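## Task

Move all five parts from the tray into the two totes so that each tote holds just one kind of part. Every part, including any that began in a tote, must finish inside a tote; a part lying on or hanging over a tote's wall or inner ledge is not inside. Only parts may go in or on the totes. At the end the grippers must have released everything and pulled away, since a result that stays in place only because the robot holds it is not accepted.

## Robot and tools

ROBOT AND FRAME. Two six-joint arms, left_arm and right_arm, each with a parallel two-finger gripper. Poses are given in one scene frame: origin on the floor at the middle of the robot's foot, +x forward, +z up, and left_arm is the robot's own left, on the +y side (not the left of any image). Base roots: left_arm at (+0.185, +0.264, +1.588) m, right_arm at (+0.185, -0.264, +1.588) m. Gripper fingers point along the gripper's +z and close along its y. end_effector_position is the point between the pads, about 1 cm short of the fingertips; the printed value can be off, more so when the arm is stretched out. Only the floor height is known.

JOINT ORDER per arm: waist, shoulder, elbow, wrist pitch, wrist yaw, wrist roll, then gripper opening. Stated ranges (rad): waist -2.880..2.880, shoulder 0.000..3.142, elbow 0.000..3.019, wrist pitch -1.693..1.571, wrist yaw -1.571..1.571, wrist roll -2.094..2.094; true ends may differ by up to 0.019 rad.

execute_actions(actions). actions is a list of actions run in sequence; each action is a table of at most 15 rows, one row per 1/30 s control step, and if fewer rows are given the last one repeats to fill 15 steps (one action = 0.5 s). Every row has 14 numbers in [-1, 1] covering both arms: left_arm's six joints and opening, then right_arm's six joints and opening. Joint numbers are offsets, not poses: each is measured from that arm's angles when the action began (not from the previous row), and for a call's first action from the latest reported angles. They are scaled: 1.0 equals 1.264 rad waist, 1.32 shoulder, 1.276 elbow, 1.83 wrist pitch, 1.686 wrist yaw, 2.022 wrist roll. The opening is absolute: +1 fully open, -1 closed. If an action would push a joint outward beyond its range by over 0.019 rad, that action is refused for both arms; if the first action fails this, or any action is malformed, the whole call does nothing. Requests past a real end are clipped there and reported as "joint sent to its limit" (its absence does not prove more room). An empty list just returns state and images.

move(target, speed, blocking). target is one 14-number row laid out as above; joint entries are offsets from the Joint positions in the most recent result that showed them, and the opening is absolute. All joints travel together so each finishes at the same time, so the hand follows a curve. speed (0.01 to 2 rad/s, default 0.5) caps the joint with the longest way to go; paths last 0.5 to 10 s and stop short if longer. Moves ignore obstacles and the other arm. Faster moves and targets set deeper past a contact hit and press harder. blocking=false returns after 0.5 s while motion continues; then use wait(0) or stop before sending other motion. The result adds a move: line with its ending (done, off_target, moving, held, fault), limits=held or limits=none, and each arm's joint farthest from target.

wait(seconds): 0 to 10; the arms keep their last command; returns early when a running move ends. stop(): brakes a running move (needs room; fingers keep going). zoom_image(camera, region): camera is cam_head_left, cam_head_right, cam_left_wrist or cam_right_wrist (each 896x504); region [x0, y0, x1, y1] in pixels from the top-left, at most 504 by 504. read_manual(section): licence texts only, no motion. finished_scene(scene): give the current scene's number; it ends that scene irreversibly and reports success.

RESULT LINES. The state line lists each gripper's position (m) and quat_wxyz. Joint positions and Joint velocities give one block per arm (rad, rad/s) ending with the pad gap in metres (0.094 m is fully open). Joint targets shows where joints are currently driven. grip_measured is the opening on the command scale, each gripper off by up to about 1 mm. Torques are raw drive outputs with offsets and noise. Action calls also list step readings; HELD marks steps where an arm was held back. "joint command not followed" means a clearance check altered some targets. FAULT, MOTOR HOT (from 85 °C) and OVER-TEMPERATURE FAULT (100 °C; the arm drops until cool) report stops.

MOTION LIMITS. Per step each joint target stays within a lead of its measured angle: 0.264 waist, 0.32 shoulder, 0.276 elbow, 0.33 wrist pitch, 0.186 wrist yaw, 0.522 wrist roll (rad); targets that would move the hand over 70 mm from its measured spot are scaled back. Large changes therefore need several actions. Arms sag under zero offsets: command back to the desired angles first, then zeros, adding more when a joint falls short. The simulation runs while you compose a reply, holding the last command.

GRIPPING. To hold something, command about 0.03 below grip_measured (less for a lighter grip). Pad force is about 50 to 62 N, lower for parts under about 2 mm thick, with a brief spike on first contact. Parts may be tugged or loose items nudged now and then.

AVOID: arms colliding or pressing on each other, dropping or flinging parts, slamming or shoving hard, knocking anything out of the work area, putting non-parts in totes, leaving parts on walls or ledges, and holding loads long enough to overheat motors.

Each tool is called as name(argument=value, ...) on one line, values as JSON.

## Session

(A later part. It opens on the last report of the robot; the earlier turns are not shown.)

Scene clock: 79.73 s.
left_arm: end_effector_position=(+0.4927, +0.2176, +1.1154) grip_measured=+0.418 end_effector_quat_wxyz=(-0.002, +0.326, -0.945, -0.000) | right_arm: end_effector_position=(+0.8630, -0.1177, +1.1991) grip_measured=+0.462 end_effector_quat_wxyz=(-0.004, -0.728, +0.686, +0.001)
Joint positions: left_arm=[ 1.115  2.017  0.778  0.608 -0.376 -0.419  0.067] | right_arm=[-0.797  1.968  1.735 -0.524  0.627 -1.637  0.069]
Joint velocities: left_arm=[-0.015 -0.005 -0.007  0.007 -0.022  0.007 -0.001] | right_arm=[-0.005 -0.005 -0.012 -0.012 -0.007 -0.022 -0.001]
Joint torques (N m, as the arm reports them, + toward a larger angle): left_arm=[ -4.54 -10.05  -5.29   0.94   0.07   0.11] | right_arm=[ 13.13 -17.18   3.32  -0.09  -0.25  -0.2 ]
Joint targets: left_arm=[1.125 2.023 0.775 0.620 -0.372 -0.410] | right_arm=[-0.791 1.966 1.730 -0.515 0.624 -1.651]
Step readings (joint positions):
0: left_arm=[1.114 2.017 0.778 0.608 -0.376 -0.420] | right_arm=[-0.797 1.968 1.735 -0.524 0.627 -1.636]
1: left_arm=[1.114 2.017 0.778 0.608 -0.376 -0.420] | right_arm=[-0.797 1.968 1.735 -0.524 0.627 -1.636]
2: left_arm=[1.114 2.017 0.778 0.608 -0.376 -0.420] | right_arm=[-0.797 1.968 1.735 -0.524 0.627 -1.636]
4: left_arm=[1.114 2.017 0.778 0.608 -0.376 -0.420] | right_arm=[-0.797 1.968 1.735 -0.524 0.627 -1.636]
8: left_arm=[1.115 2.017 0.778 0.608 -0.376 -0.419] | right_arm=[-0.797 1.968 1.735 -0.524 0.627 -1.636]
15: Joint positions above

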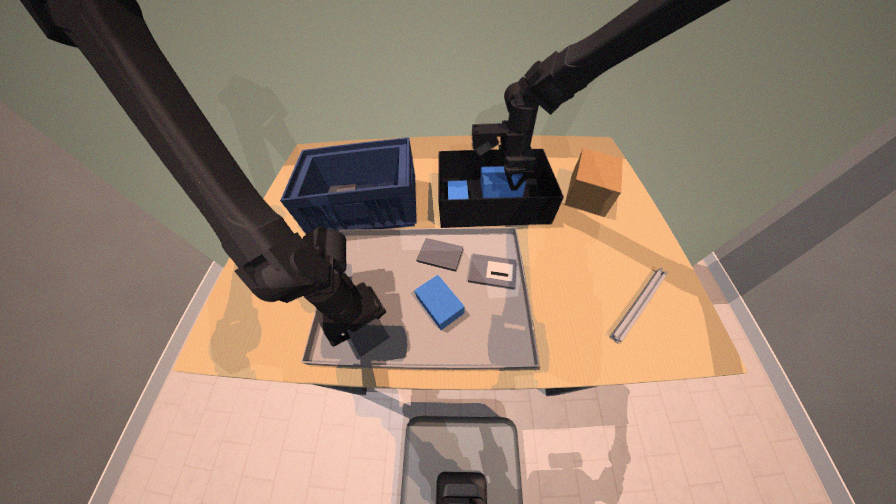

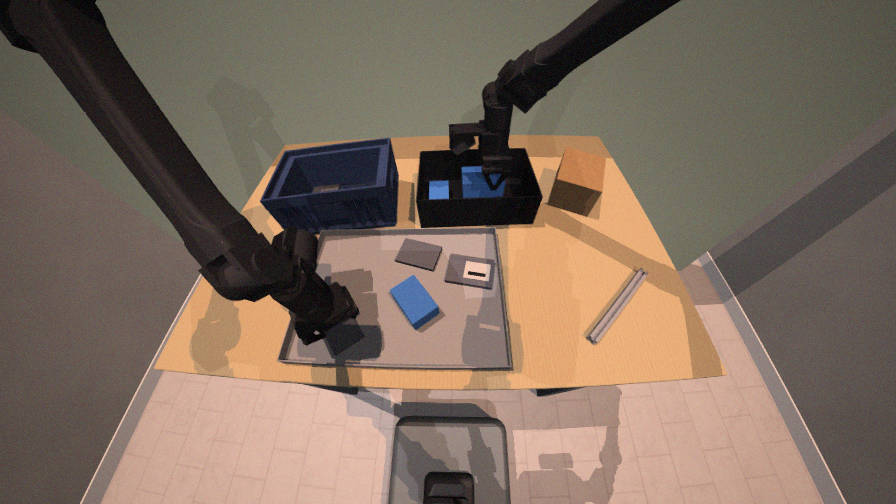

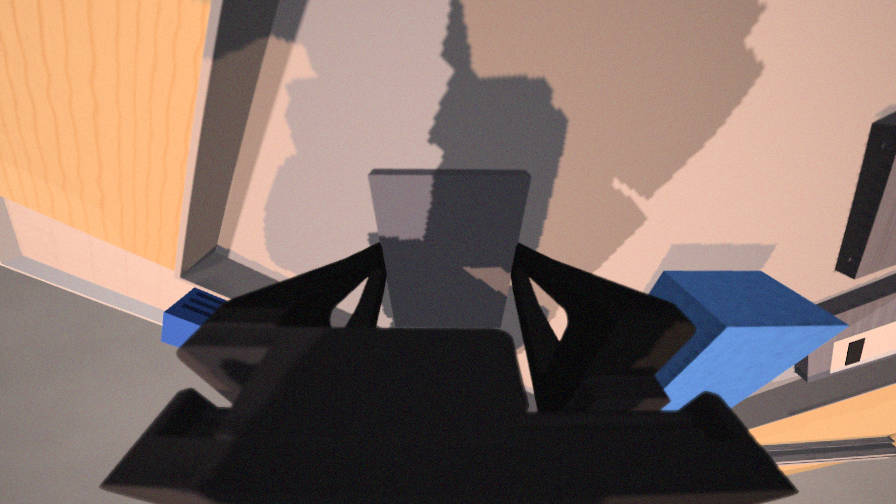

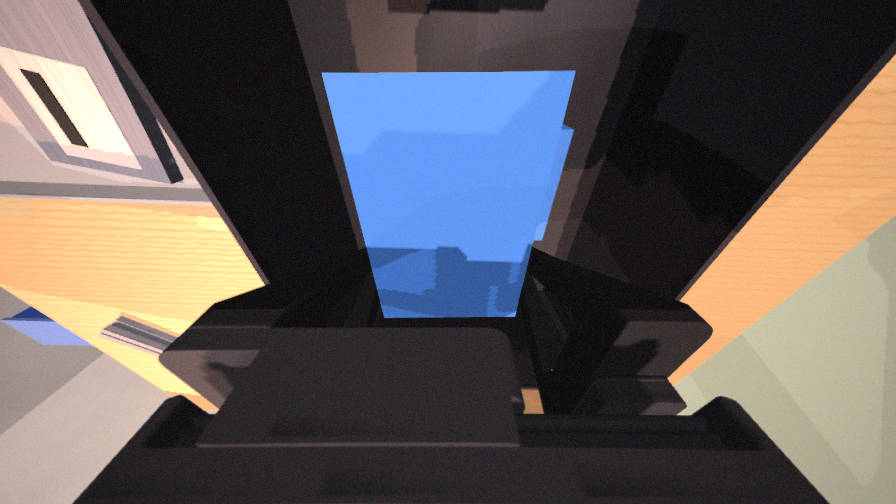

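move(target=[-0.091,-0.168,-0.151,-0.029,-0.046,-0.02,0.385, 0.0047,0.0106,-0.0039,0.0049,-0.0018,-0.0069,0.43], speed=0.3)

Scene clock: 82.53 s.
left_arm: end_effector_position=(+0.4982, +0.2098, +1.1970) grip_measured=+0.413 end_effector_quat_wxyz=(-0.011, +0.314, -0.949, +0.004) | right_arm: end_effector_position=(+0.8586, -0.1144, +1.1949) grip_measured=+0.462 end_effector_quat_wxyz=(-0.006, -0.729, +0.684, +0.004)
Joint positions: left_arm=[ 1.016  1.81   0.606  0.565 -0.449 -0.45   0.066] | right_arm=[-0.797  1.977  1.735 -0.524  0.626 -1.637  0.069]
Joint velocities: left_arm=[ 0.005 -0.015  0.002  0.007 -0.066 -0.051 -0.   ] | right_arm=[-0.005 -0.005 -0.002  0.002 -0.022  0.022 -0.001]
Joint torques (N m, as the arm reports them, + toward a larger angle): left_arm=[ -6.6  -11.4   -6.42   0.14  -0.21  -0.05] | right_arm=[ 13.27 -16.54   3.26  -0.1   -0.2   -0.21]
Joint targets: left_arm=[1.000 1.796 0.585 0.555 -0.453 -0.460] | right_arm=[-0.791 1.982 1.730 -0.515 0.623 -1.651]
move: off_target (left_arm); limits=none; left_arm: farthest joint: the elbow, 0.021 radians from its target (0.192 radians at the start); right_arm: farthest joint: the wrist roll, 0.014 radians from its target (0.014 radians at the start)

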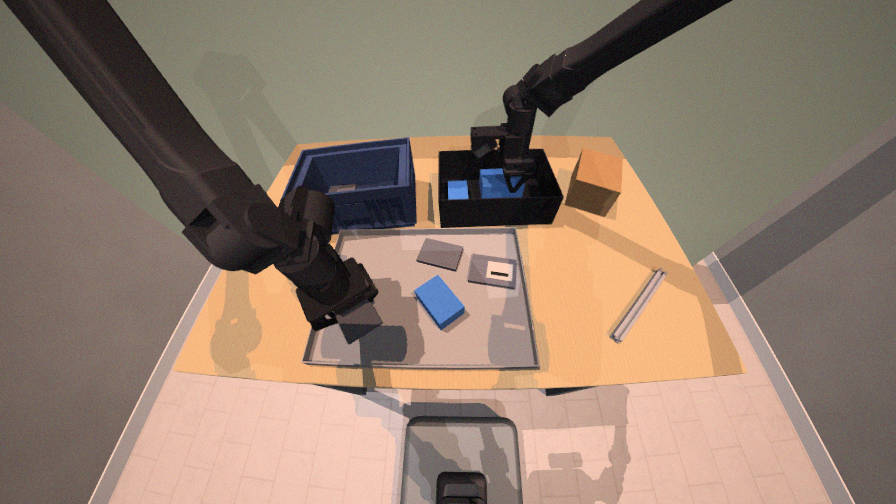

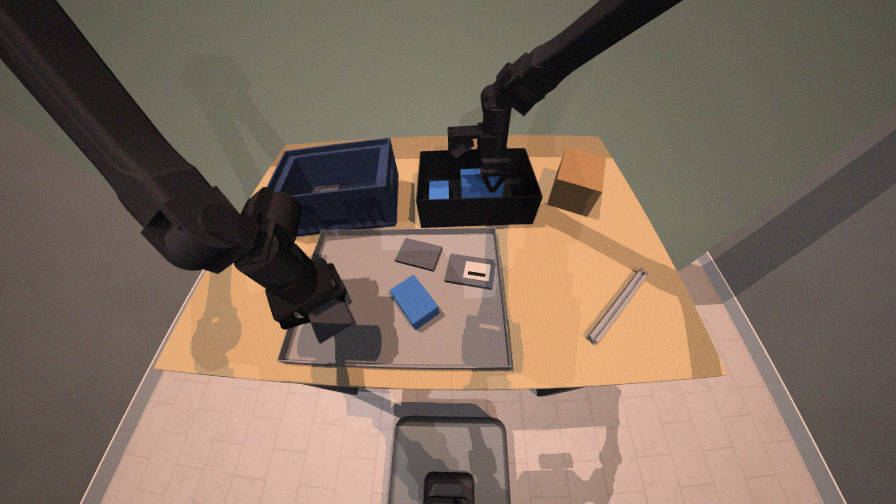

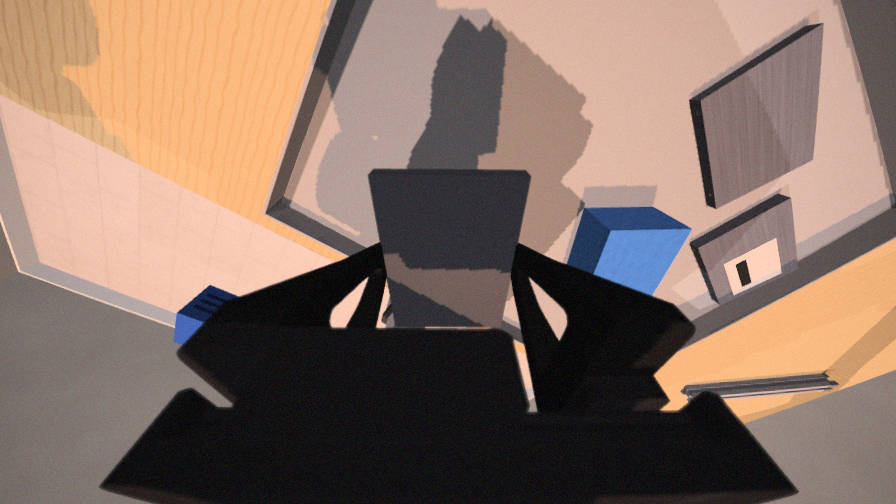

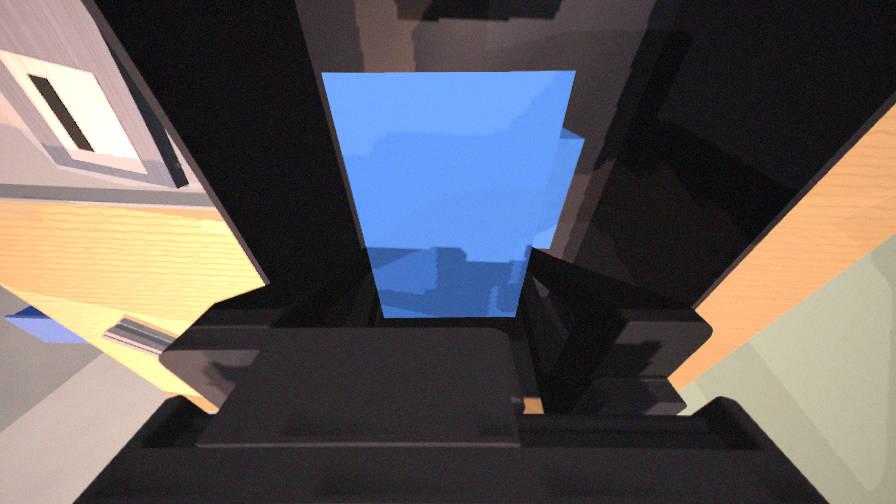

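move(target=[-0.105,-0.367,0.317,-0.514,-0.059,-0.371,0.385, -0.011,0.0068,-0.0039,0.0049,-0.0018,-0.0069,0.43], speed=0.7)

Scene clock: 88.77 s.
left_arm: end_effector_position=(+0.7192, +0.2648, +1.3343) grip_measured=+0.413 end_effector_quat_wxyz=(-0.003, +0.601, -0.799, +0.001) | right_arm: end_effector_position=(+0.8585, -0.1149, +1.1944) grip_measured=+0.462 end_effector_quat_wxyz=(-0.006, -0.729, +0.684, +0.005)
Joint positions: left_arm=[ 0.901  1.332  1.001 -0.365 -0.545 -1.191  0.066] | right_arm=[-0.798  1.977  1.735 -0.524  0.624 -1.637  0.069]
Joint velocities: left_arm=[ 0.015 -0.005 -0.012  0.002  0.022  0.066  0.001] | right_arm=[-0.005 -0.015  0.007 -0.017 -0.037 -0.007 -0.001]
Joint torques (N m, as the arm reports them, + toward a larger angle): left_arm=[ -7.13 -15.37   3.89   0.04  -0.2   -0.07] | right_arm=[ 11.69 -16.1    3.29  -0.12  -0.15  -0.19]
Joint targets: left_arm=[0.883 1.325 1.011 -0.375 -0.549 -1.200] | right_arm=[-0.811 1.986 1.730 -0.515 0.623 -1.651]
move: done; limits=none; left_arm: farthest joint: the waist, 0.018 radians from its target (0.133 radians at the start); right_arm: farthest joint: the wrist roll, 0.014 radians from its target (0.014 radians at the start)

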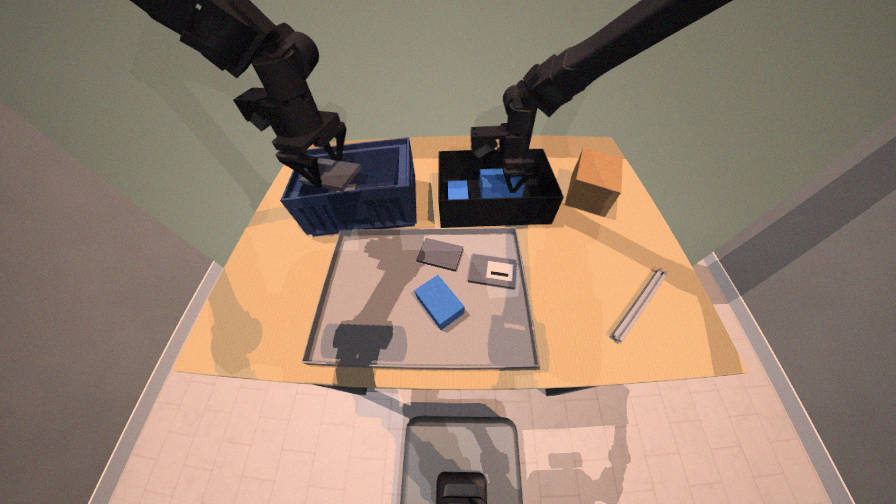

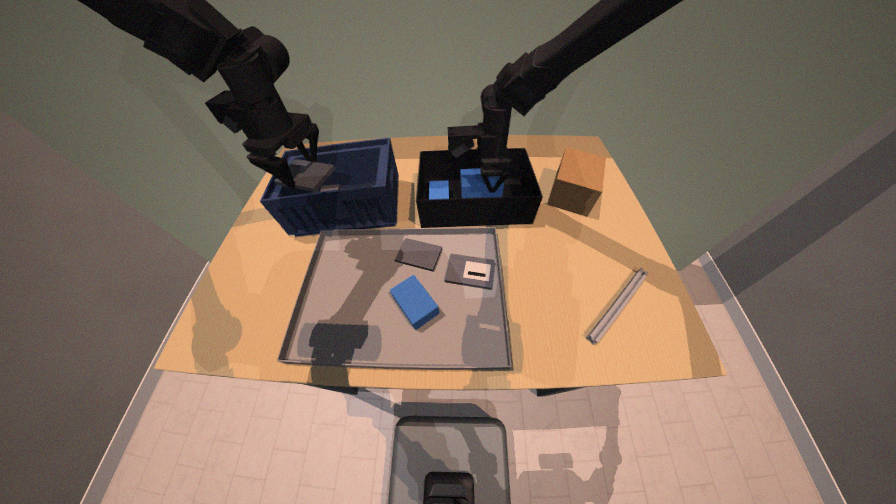

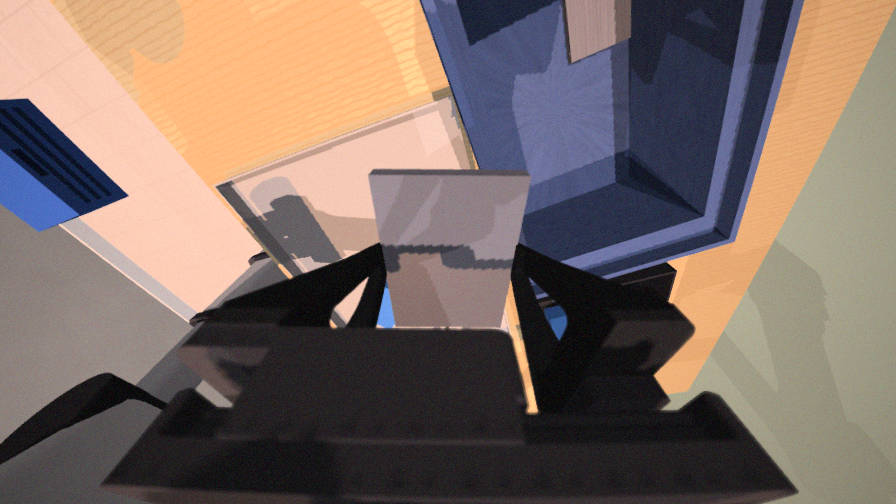

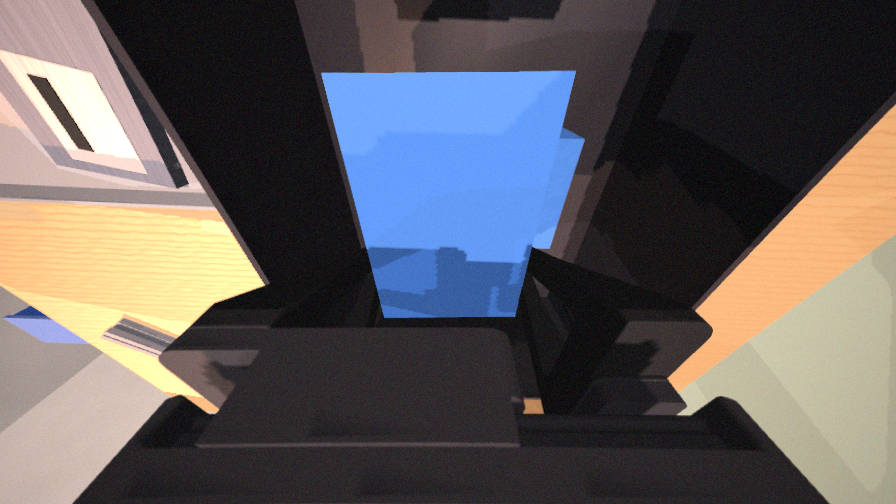

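move(target=[-0.063,0.184,0.418,-0.172,-0.030,-0.2196,0.385, 0.004,-0.005,-0.0039,0.0049,0,-0.004,0.85], speed=0.6)

Scene clock: 92.67 s.
left_arm: end_effector_position=(+0.8598, +0.2390, +1.3273) grip_measured=+0.413 end_effector_quat_wxyz=(+0.002, +0.741, -0.672, -0.005) | right_arm: end_effector_position=(+0.8585, -0.1149, +1.1944) grip_measured=+0.849 end_effector_quat_wxyz=(-0.006, -0.729, +0.684, +0.005)
Joint positions: left_arm=[ 0.844  1.577  1.508 -0.669 -0.592 -1.625  0.066] | right_arm=[-0.798  1.977  1.735 -0.524  0.624 -1.637  0.087]
Joint velocities: left_arm=[ 0.005 -0.015 -0.007 -0.007  0.022 -0.051 -0.001] | right_arm=[-0.005  0.005 -0.007 -0.007 -0.051 -0.037  0.   ]
Joint torques (N m, as the arm reports them, + toward a larger angle): left_arm=[-10.33 -19.03   7.48   0.06  -0.26  -0.13] | right_arm=[ 13.18 -17.47   3.26  -0.09  -0.11  -0.15]
Joint targets: left_arm=[0.822 1.575 1.534 -0.680 -0.596 -1.635] | right_arm=[-0.793 1.971 1.730 -0.515 0.624 -1.645]
move: off_target (left_arm); limits=none; left_arm: farthest joint: the elbow, 0.026 radians from its target (0.533 radians at the start); right_arm: farthest joint: the wrist pitch, 0.009 radians from its target (0.009 radians at the start)

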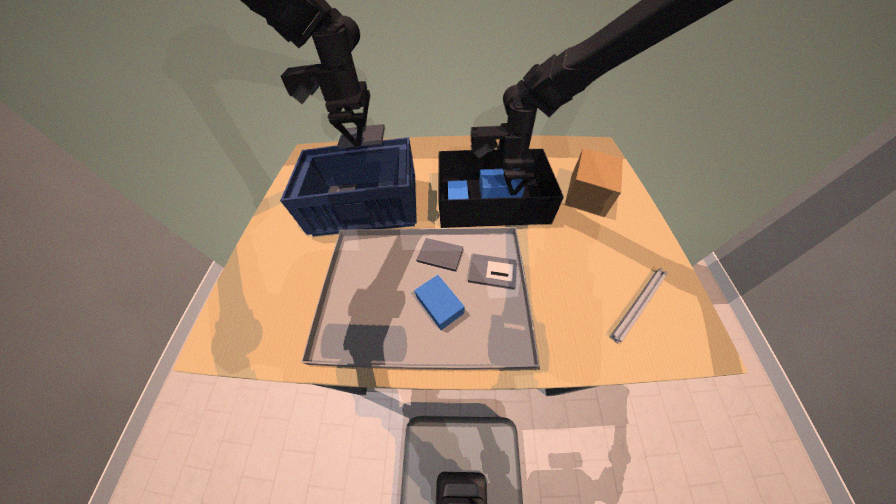

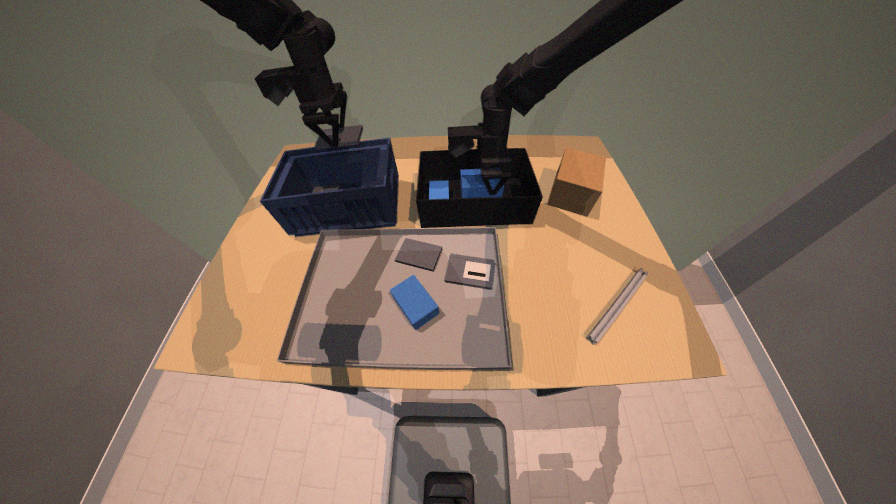

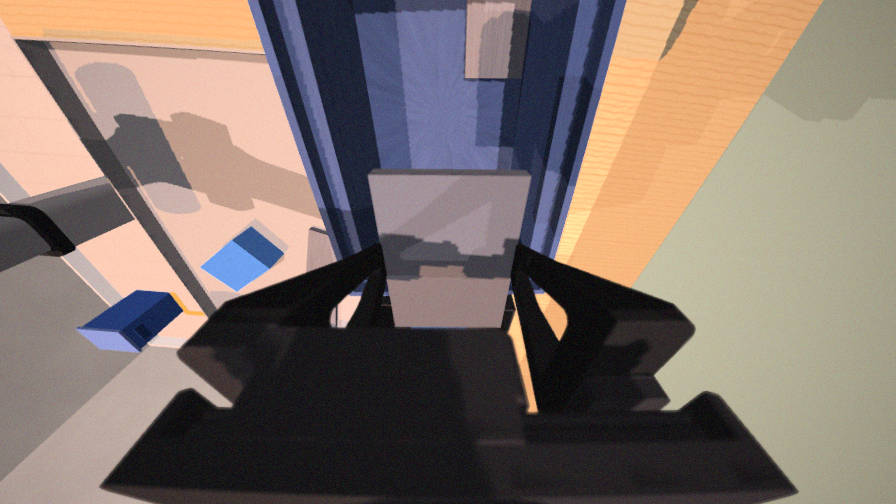

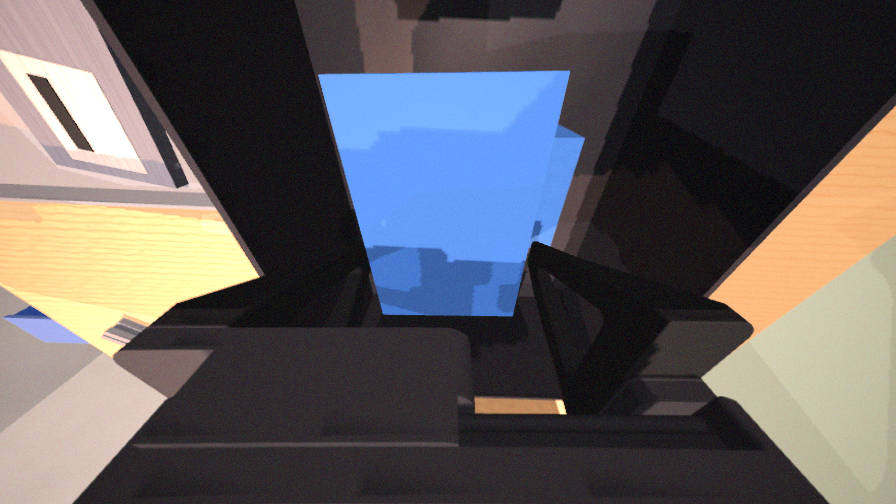

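move(target=[0.1297,0.2644,0.1724,0.129,0.0771,0.0534,0.385, 0.129,-0.1758,-0.12,-0.072,0.0596,0.15,0.85], speed=0.35)

Scene clock: 96.57 s.
left_arm: end_effector_position=(+0.8526, +0.2400, +1.1357) grip_measured=+0.413 end_effector_quat_wxyz=(+0.004, +0.749, -0.663, -0.007) | right_arm: end_effector_position=(+0.8540, -0.0987, +1.3236) grip_measured=+0.849 end_effector_quat_wxyz=(+0.004, -0.668, +0.744, -0.001)
Joint positions: left_arm=[ 1.009  1.942  1.706 -0.445 -0.466 -1.526  0.066] | right_arm=[-0.649  1.765  1.59  -0.647  0.722 -1.349  0.087]
Joint velocities: left_arm=[ 0.015 -0.015  0.007  0.017  0.022 -0.081 -0.001] | right_arm=[ 0.015  0.005  0.002 -0.002 -0.022 -0.037  0.   ]
Joint torques (N m, as the arm reports them, + toward a larger angle): left_arm=[ -9.34 -21.63   5.69   0.81   0.     0.11] | right_arm=[ 13.65 -17.12   3.58  -0.63  -0.01   0.06]
Joint targets: left_arm=[1.008 1.926 1.728 -0.434 -0.462 -1.517] | right_arm=[-0.635 1.745 1.582 -0.656 0.724 -1.334]
move: off_target (left_arm); limits=none; left_arm: farthest joint: the elbow, 0.022 radians from its target (0.220 radians at the start); right_arm: farthest joint: the shoulder, 0.020 radians from its target (0.232 radians at the start)

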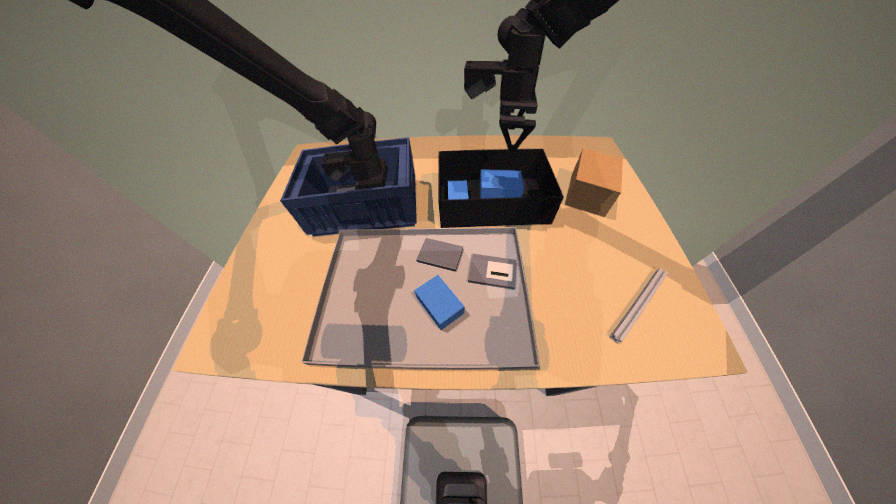

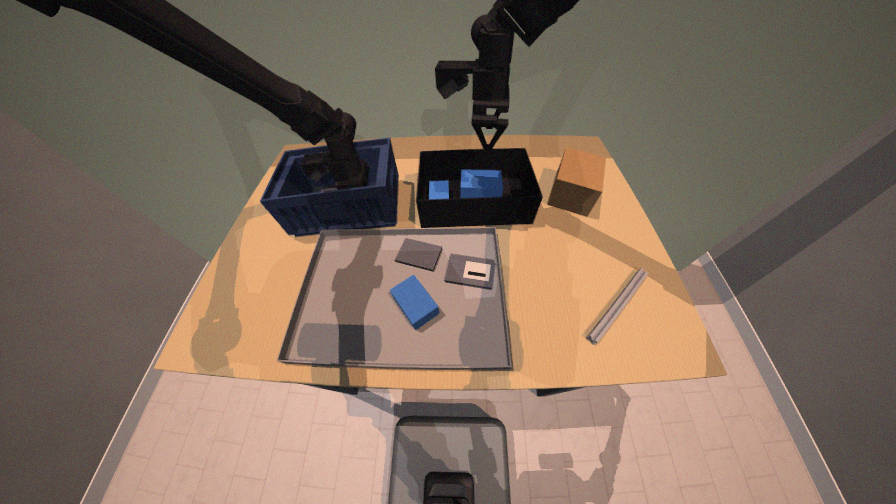

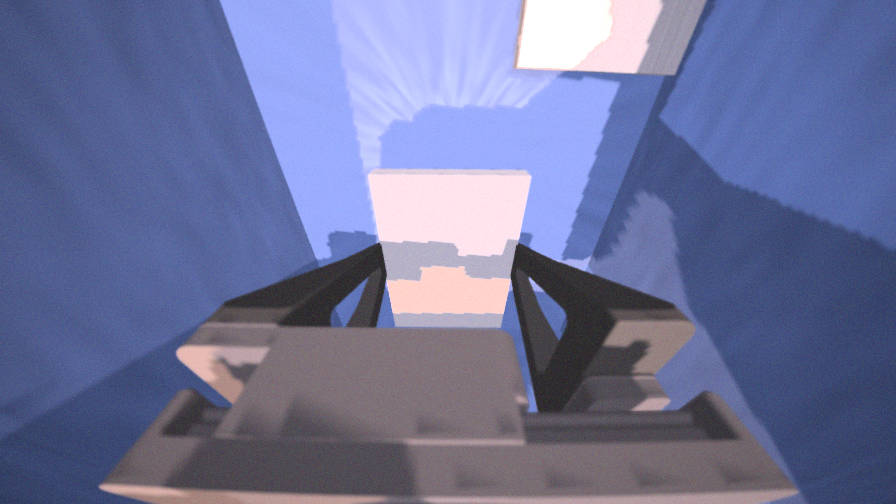

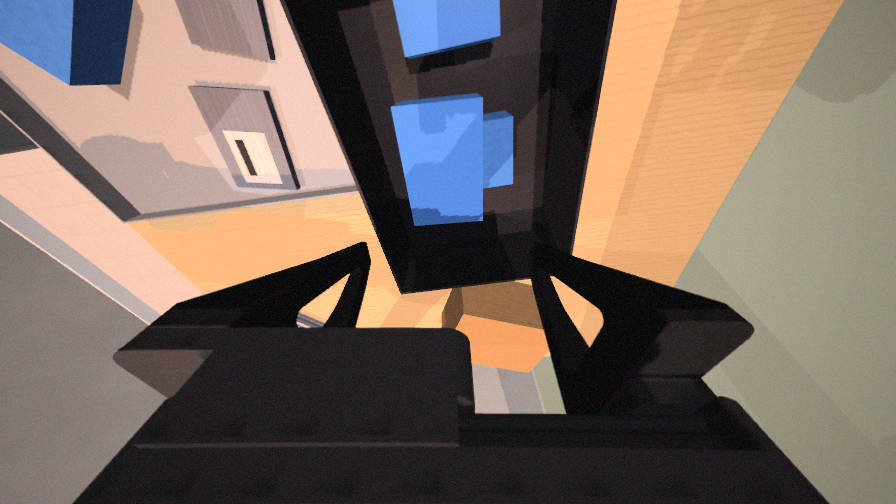

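move(target=[0.0087,0.0114,0.022,0.0093,0.0036,0.0054,0.385, 0.16,0.235,-0.43,0.387,0.073,0.493,0.85], speed=0.8)

Scene clock: 100.50 s.
left_arm: end_effector_position=(+0.8488, +0.2368, +1.1311) grip_measured=+0.413 end_effector_quat_wxyz=(+0.006, +0.747, -0.664, -0.008) | right_arm: end_effector_position=(+0.5326, +0.0517, +1.2494) grip_measured=+0.849 end_effector_quat_wxyz=(-0.006, -0.347, +0.938, -0.001)
Joint positions: left_arm=[ 1.009  1.952  1.706 -0.442 -0.464 -1.525  0.066] | right_arm=[-0.462  2.086  1.039  0.051  0.843 -0.367  0.087]
Joint velocities: left_arm=[ 0.005 -0.005 -0.002  0.007 -0.037 -0.007  0.001] | right_arm=[ 0.005 -0.005 -0.012  0.002  0.007  0.022 -0.   ]
Joint torques (N m, as the arm reports them, + toward a larger angle): left_arm=[ -8.23 -19.56   6.21   0.88   0.05   0.13] | right_arm=[ 14.76 -10.81   0.07  -0.03   0.07   0.06]
Joint targets: left_arm=[1.020 1.957 1.734 -0.428 -0.459 -1.515] | right_arm=[-0.447 2.075 1.041 0.061 0.845 -0.352]
move: off_target (left_arm); limits=none; left_arm: farthest joint: the elbow, 0.028 radians from its target (0.028 radians at the start); right_arm: farthest joint: the waist, 0.015 radians from its target (0.202 radians at the start)

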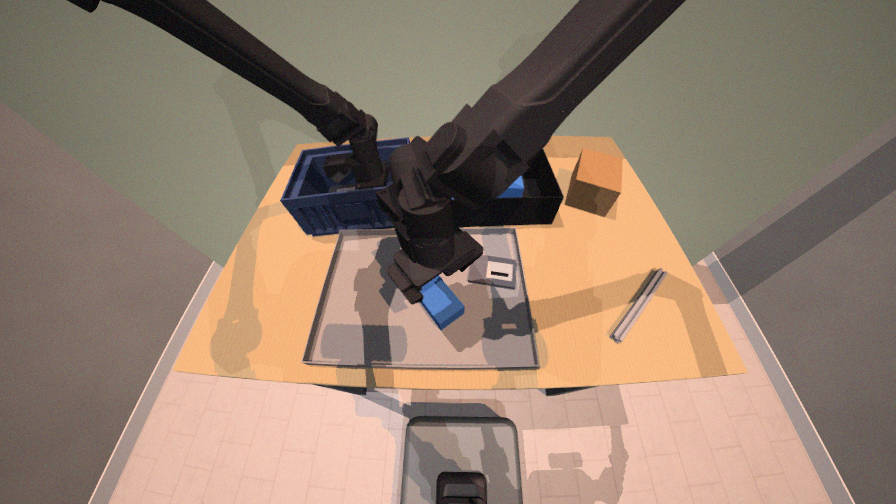

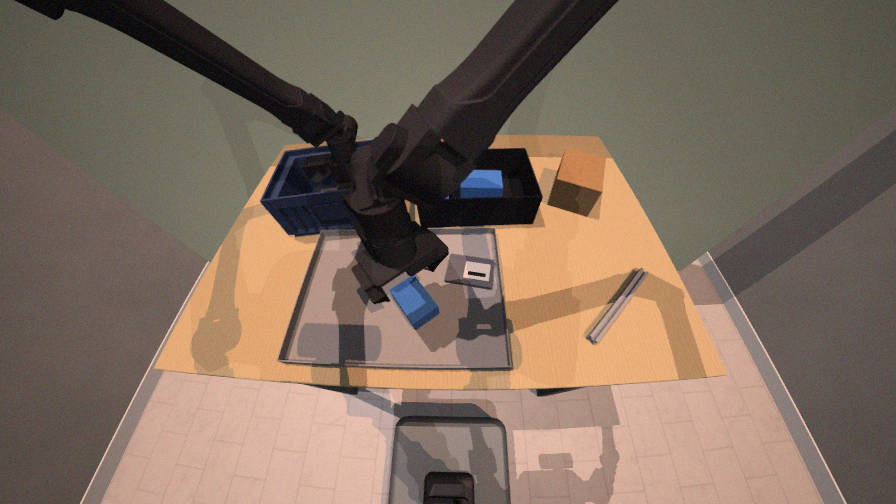

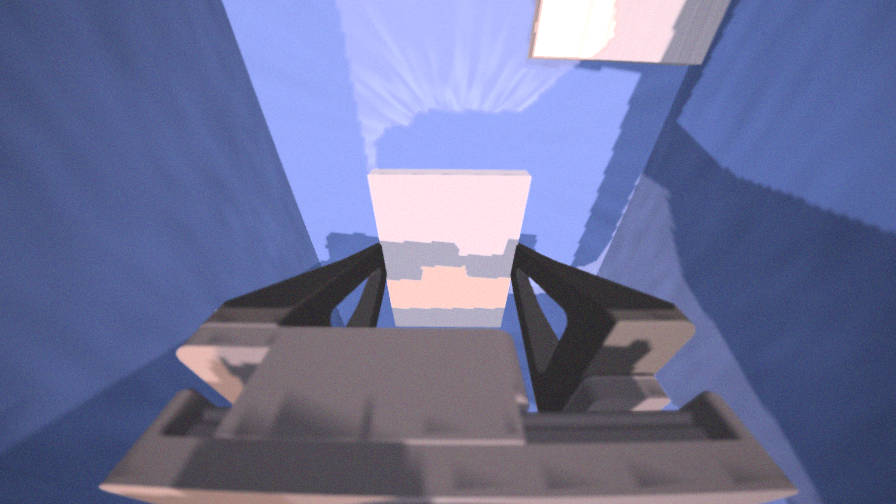

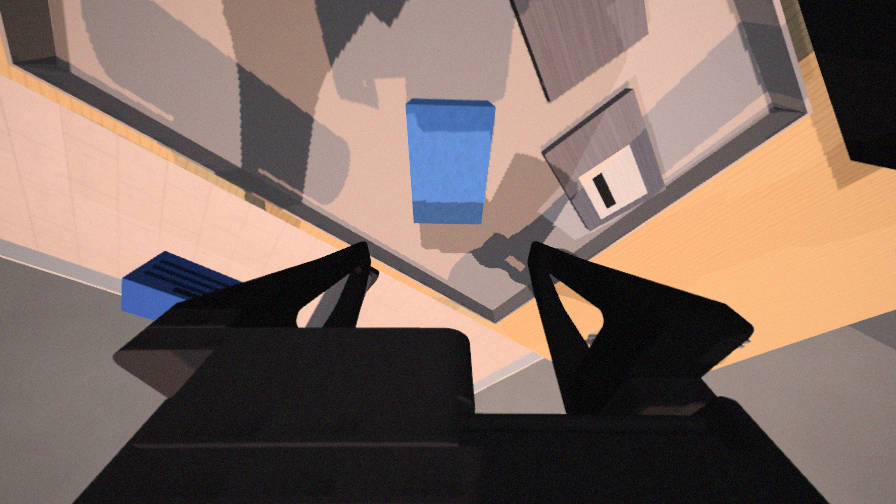

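move(target=[0.015,0.0076,0.0306,0.0077,0.003,0.005,0.385, -0.1123,0.1432,0.1575,0.0858,-0.0504,-0.0791,0.85], speed=0.3)

Scene clock: 105.20 s.
left_arm: end_effector_position=(+0.8549, +0.2400, +1.1307) grip_measured=+0.413 end_effector_quat_wxyz=(+0.003, +0.749, -0.662, -0.005) | right_arm: end_effector_position=(+0.5598, +0.0565, +1.1452) grip_measured=+0.849 end_effector_quat_wxyz=(+0.007, -0.327, +0.945, -0.004)
Joint positions: left_arm=[ 1.012  1.955  1.72  -0.442 -0.462 -1.524  0.066] | right_arm=[-0.605  2.274  1.234  0.197  0.759 -0.512  0.087]
Joint velocities: left_arm=[ 0.005 -0.005 -0.017  0.002  0.037 -0.051 -0.   ] | right_arm=[-0.005 -0.005 -0.017 -0.012 -0.066  0.066 -0.   ]
Joint torques (N m, as the arm reports them, + toward a larger angle): left_arm=[ -7.98 -19.56   5.93   0.96  -0.01   0.12] | right_arm=[ 14.14 -10.4   -0.25   0.04  -0.11  -0.21]
Joint targets: left_arm=[1.028 1.962 1.745 -0.428 -0.459 -1.515] | right_arm=[-0.604 2.275 1.240 0.208 0.758 -0.527]
move: off_target (left_arm); limits=none; left_arm: farthest joint: the elbow, 0.025 radians from its target (0.039 radians at the start); right_arm: farthest joint: the wrist roll, 0.015 radians from its target (0.160 radians at the start)

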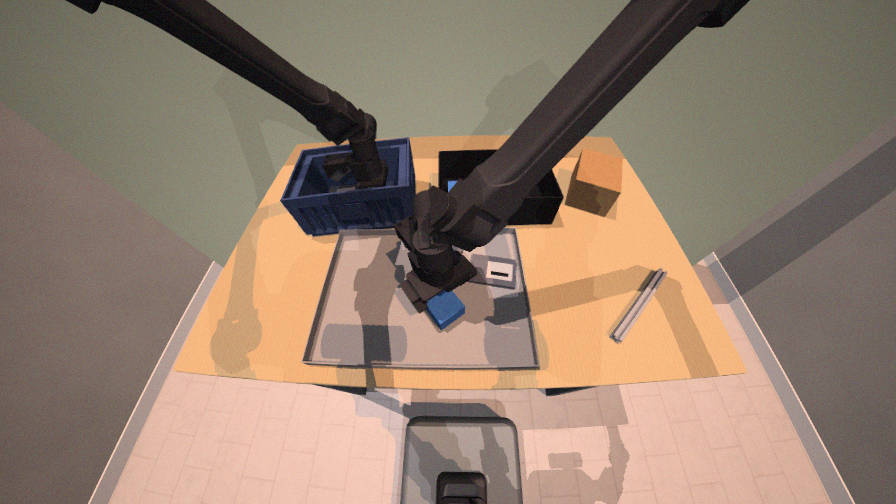

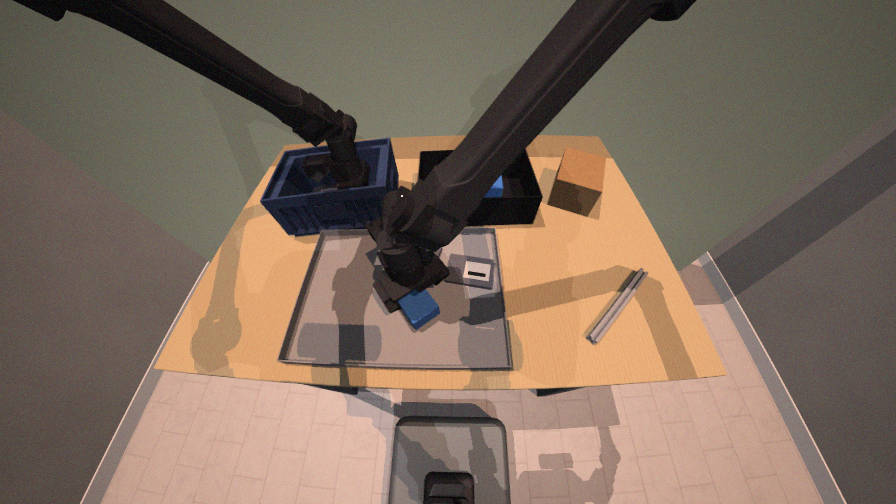

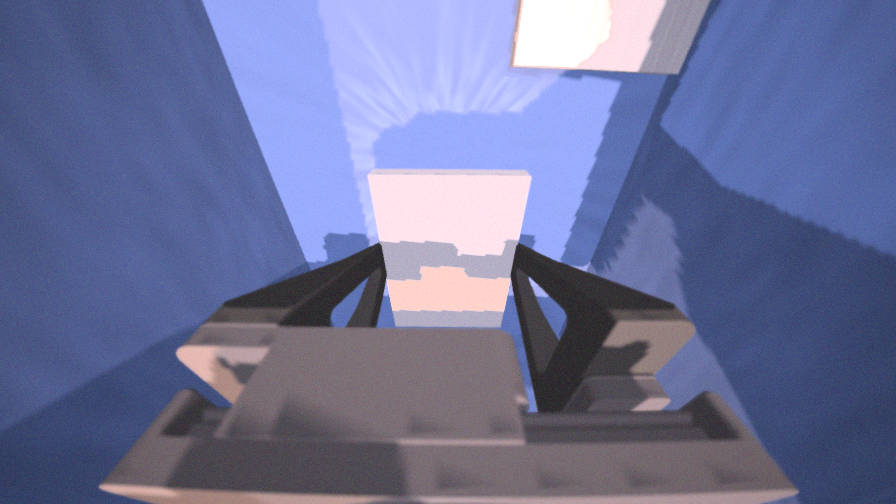

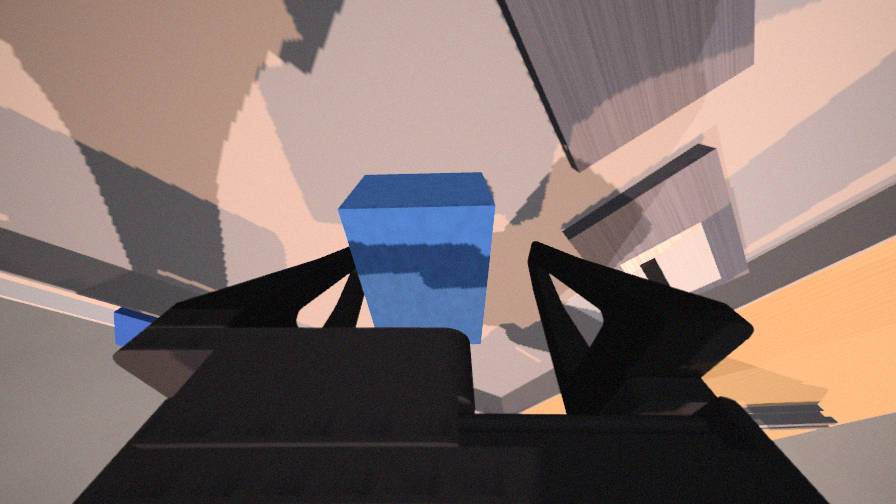

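execute_actions(actions=[[[0.014,0.007,0.0196,0.0085,0.002,0.0045,0.385, 0.005,0.003,-0.003,0.006,0,-0.0074,0.85],[0.015,0.0085,0.0196,0.009,0.002,0.0045,0.385, 0.009,0.005,-0.01,0.006,0,-0.0074,0.85],[0.016,0.010,0.0196,0.0095,0.002,0.0045,0.385, 0.013,0.008,-0.017,0.006,0,-0.0074,0.85],[0.0166,0.0114,0.0196,0.0098,0.002,0.0045,0.385, 0.016,0.01,-0.0227,0.006,0,-0.0074,0.85]]])

Scene clock: 106.37 s.
left_arm: end_effector_position=(+0.8549, +0.2401, +1.1304) grip_measured=+0.413 end_effector_quat_wxyz=(+0.002, +0.749, -0.662, -0.005) | right_arm: end_effector_position=(+0.5454, +0.0549, +1.1443) grip_measured=+0.849 end_effector_quat_wxyz=(-0.002, -0.335, +0.942, -0.002)
Joint positions: left_arm=[ 1.013  1.955  1.72  -0.441 -0.462 -1.524  0.066] | right_arm=[-0.605  2.282  1.216  0.199  0.759 -0.513  0.087]
Joint velocities: left_arm=[-0.024  0.005  0.002 -0.007  0.066  0.022  0.   ] | right_arm=[-0.005 -0.015 -0.012  0.017 -0.066 -0.022  0.   ]
Joint torques (N m, as the arm reports them, + toward a larger angle): left_arm=[ -7.38 -18.9    5.95   1.06   0.     0.12] | right_arm=[15.71 -9.93 -1.88 -0.08 -0.05 -0.2 ]
Joint targets: left_arm=[1.034 1.970 1.745 -0.424 -0.459 -1.515] | right_arm=[-0.585 2.287 1.205 0.208 0.759 -0.527]
Step readings (joint positions):
0: left_arm=[1.012 1.955 1.720 -0.442 -0.462 -1.524] | right_arm=[-0.605 2.274 1.234 0.197 0.759 -0.513]
1: left_arm=[1.012 1.955 1.720 -0.441 -0.462 -1.524] | right_arm=[-0.605 2.274 1.234 0.197 0.759 -0.513]
2: left_arm=[1.012 1.955 1.720 -0.441 -0.462 -1.524] | right_arm=[-0.605 2.274 1.234 0.197 0.759 -0.513]
4: left_arm=[1.013 1.955 1.720 -0.441 -0.462 -1.524] | right_arm=[-0.605 2.274 1.231 0.198 0.759 -0.513]
8: left_arm=[1.013 1.955 1.720 -0.441 -0.462 -1.524] | right_arm=[-0.605 2.276 1.220 0.199 0.759 -0.513]
15: Joint positions above

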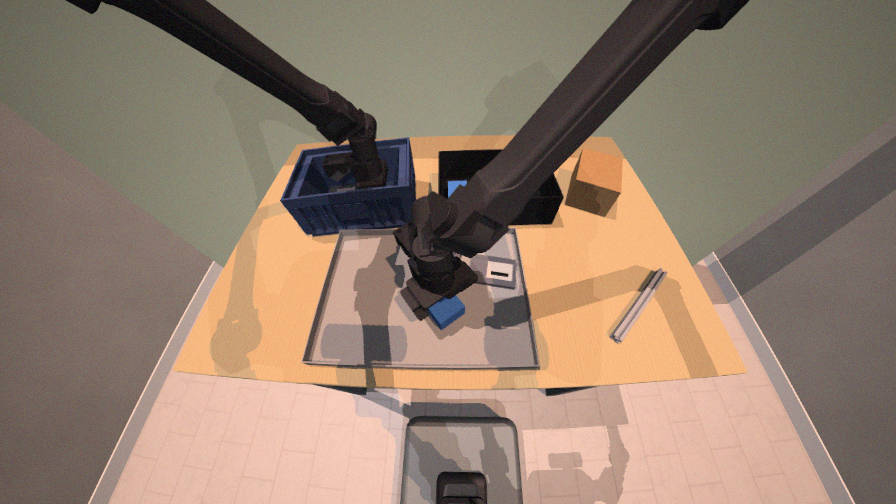

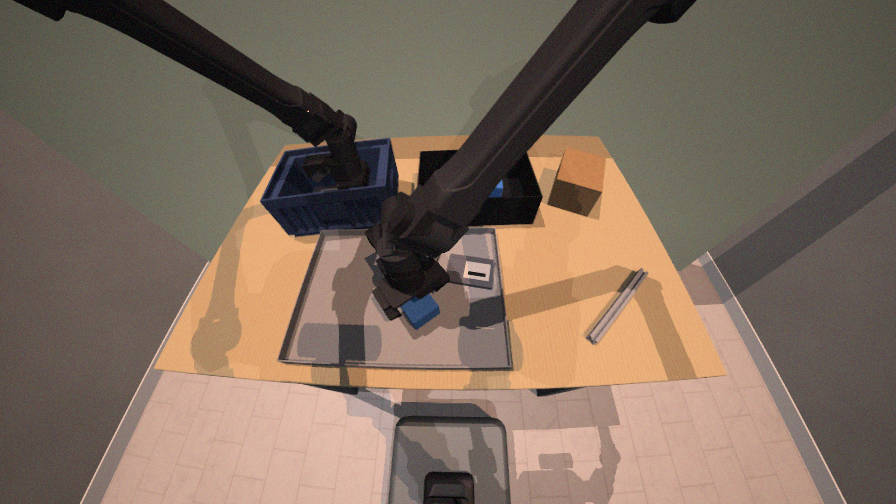

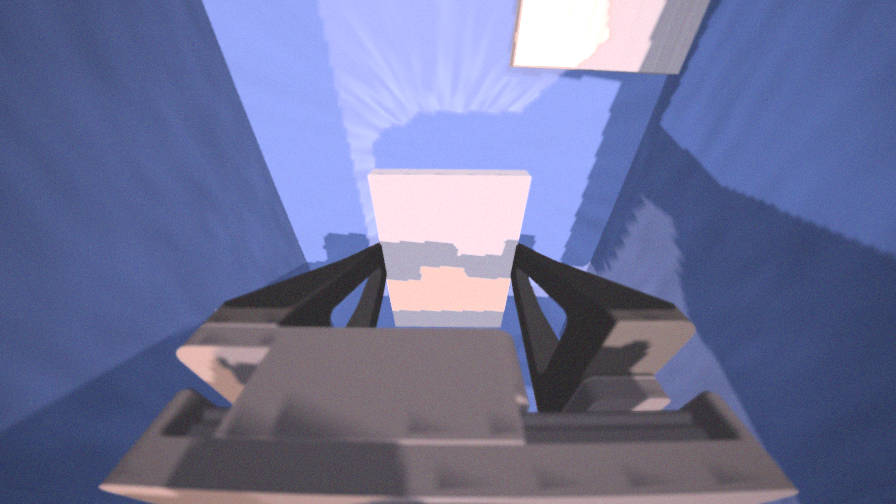

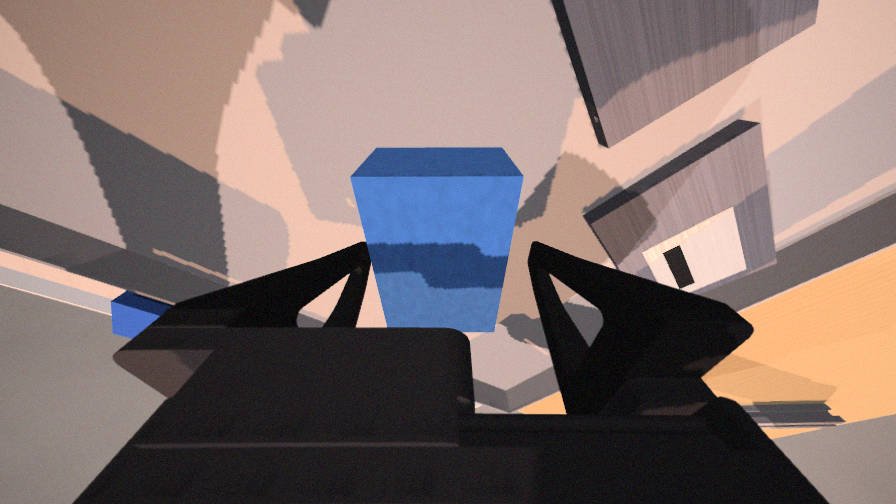

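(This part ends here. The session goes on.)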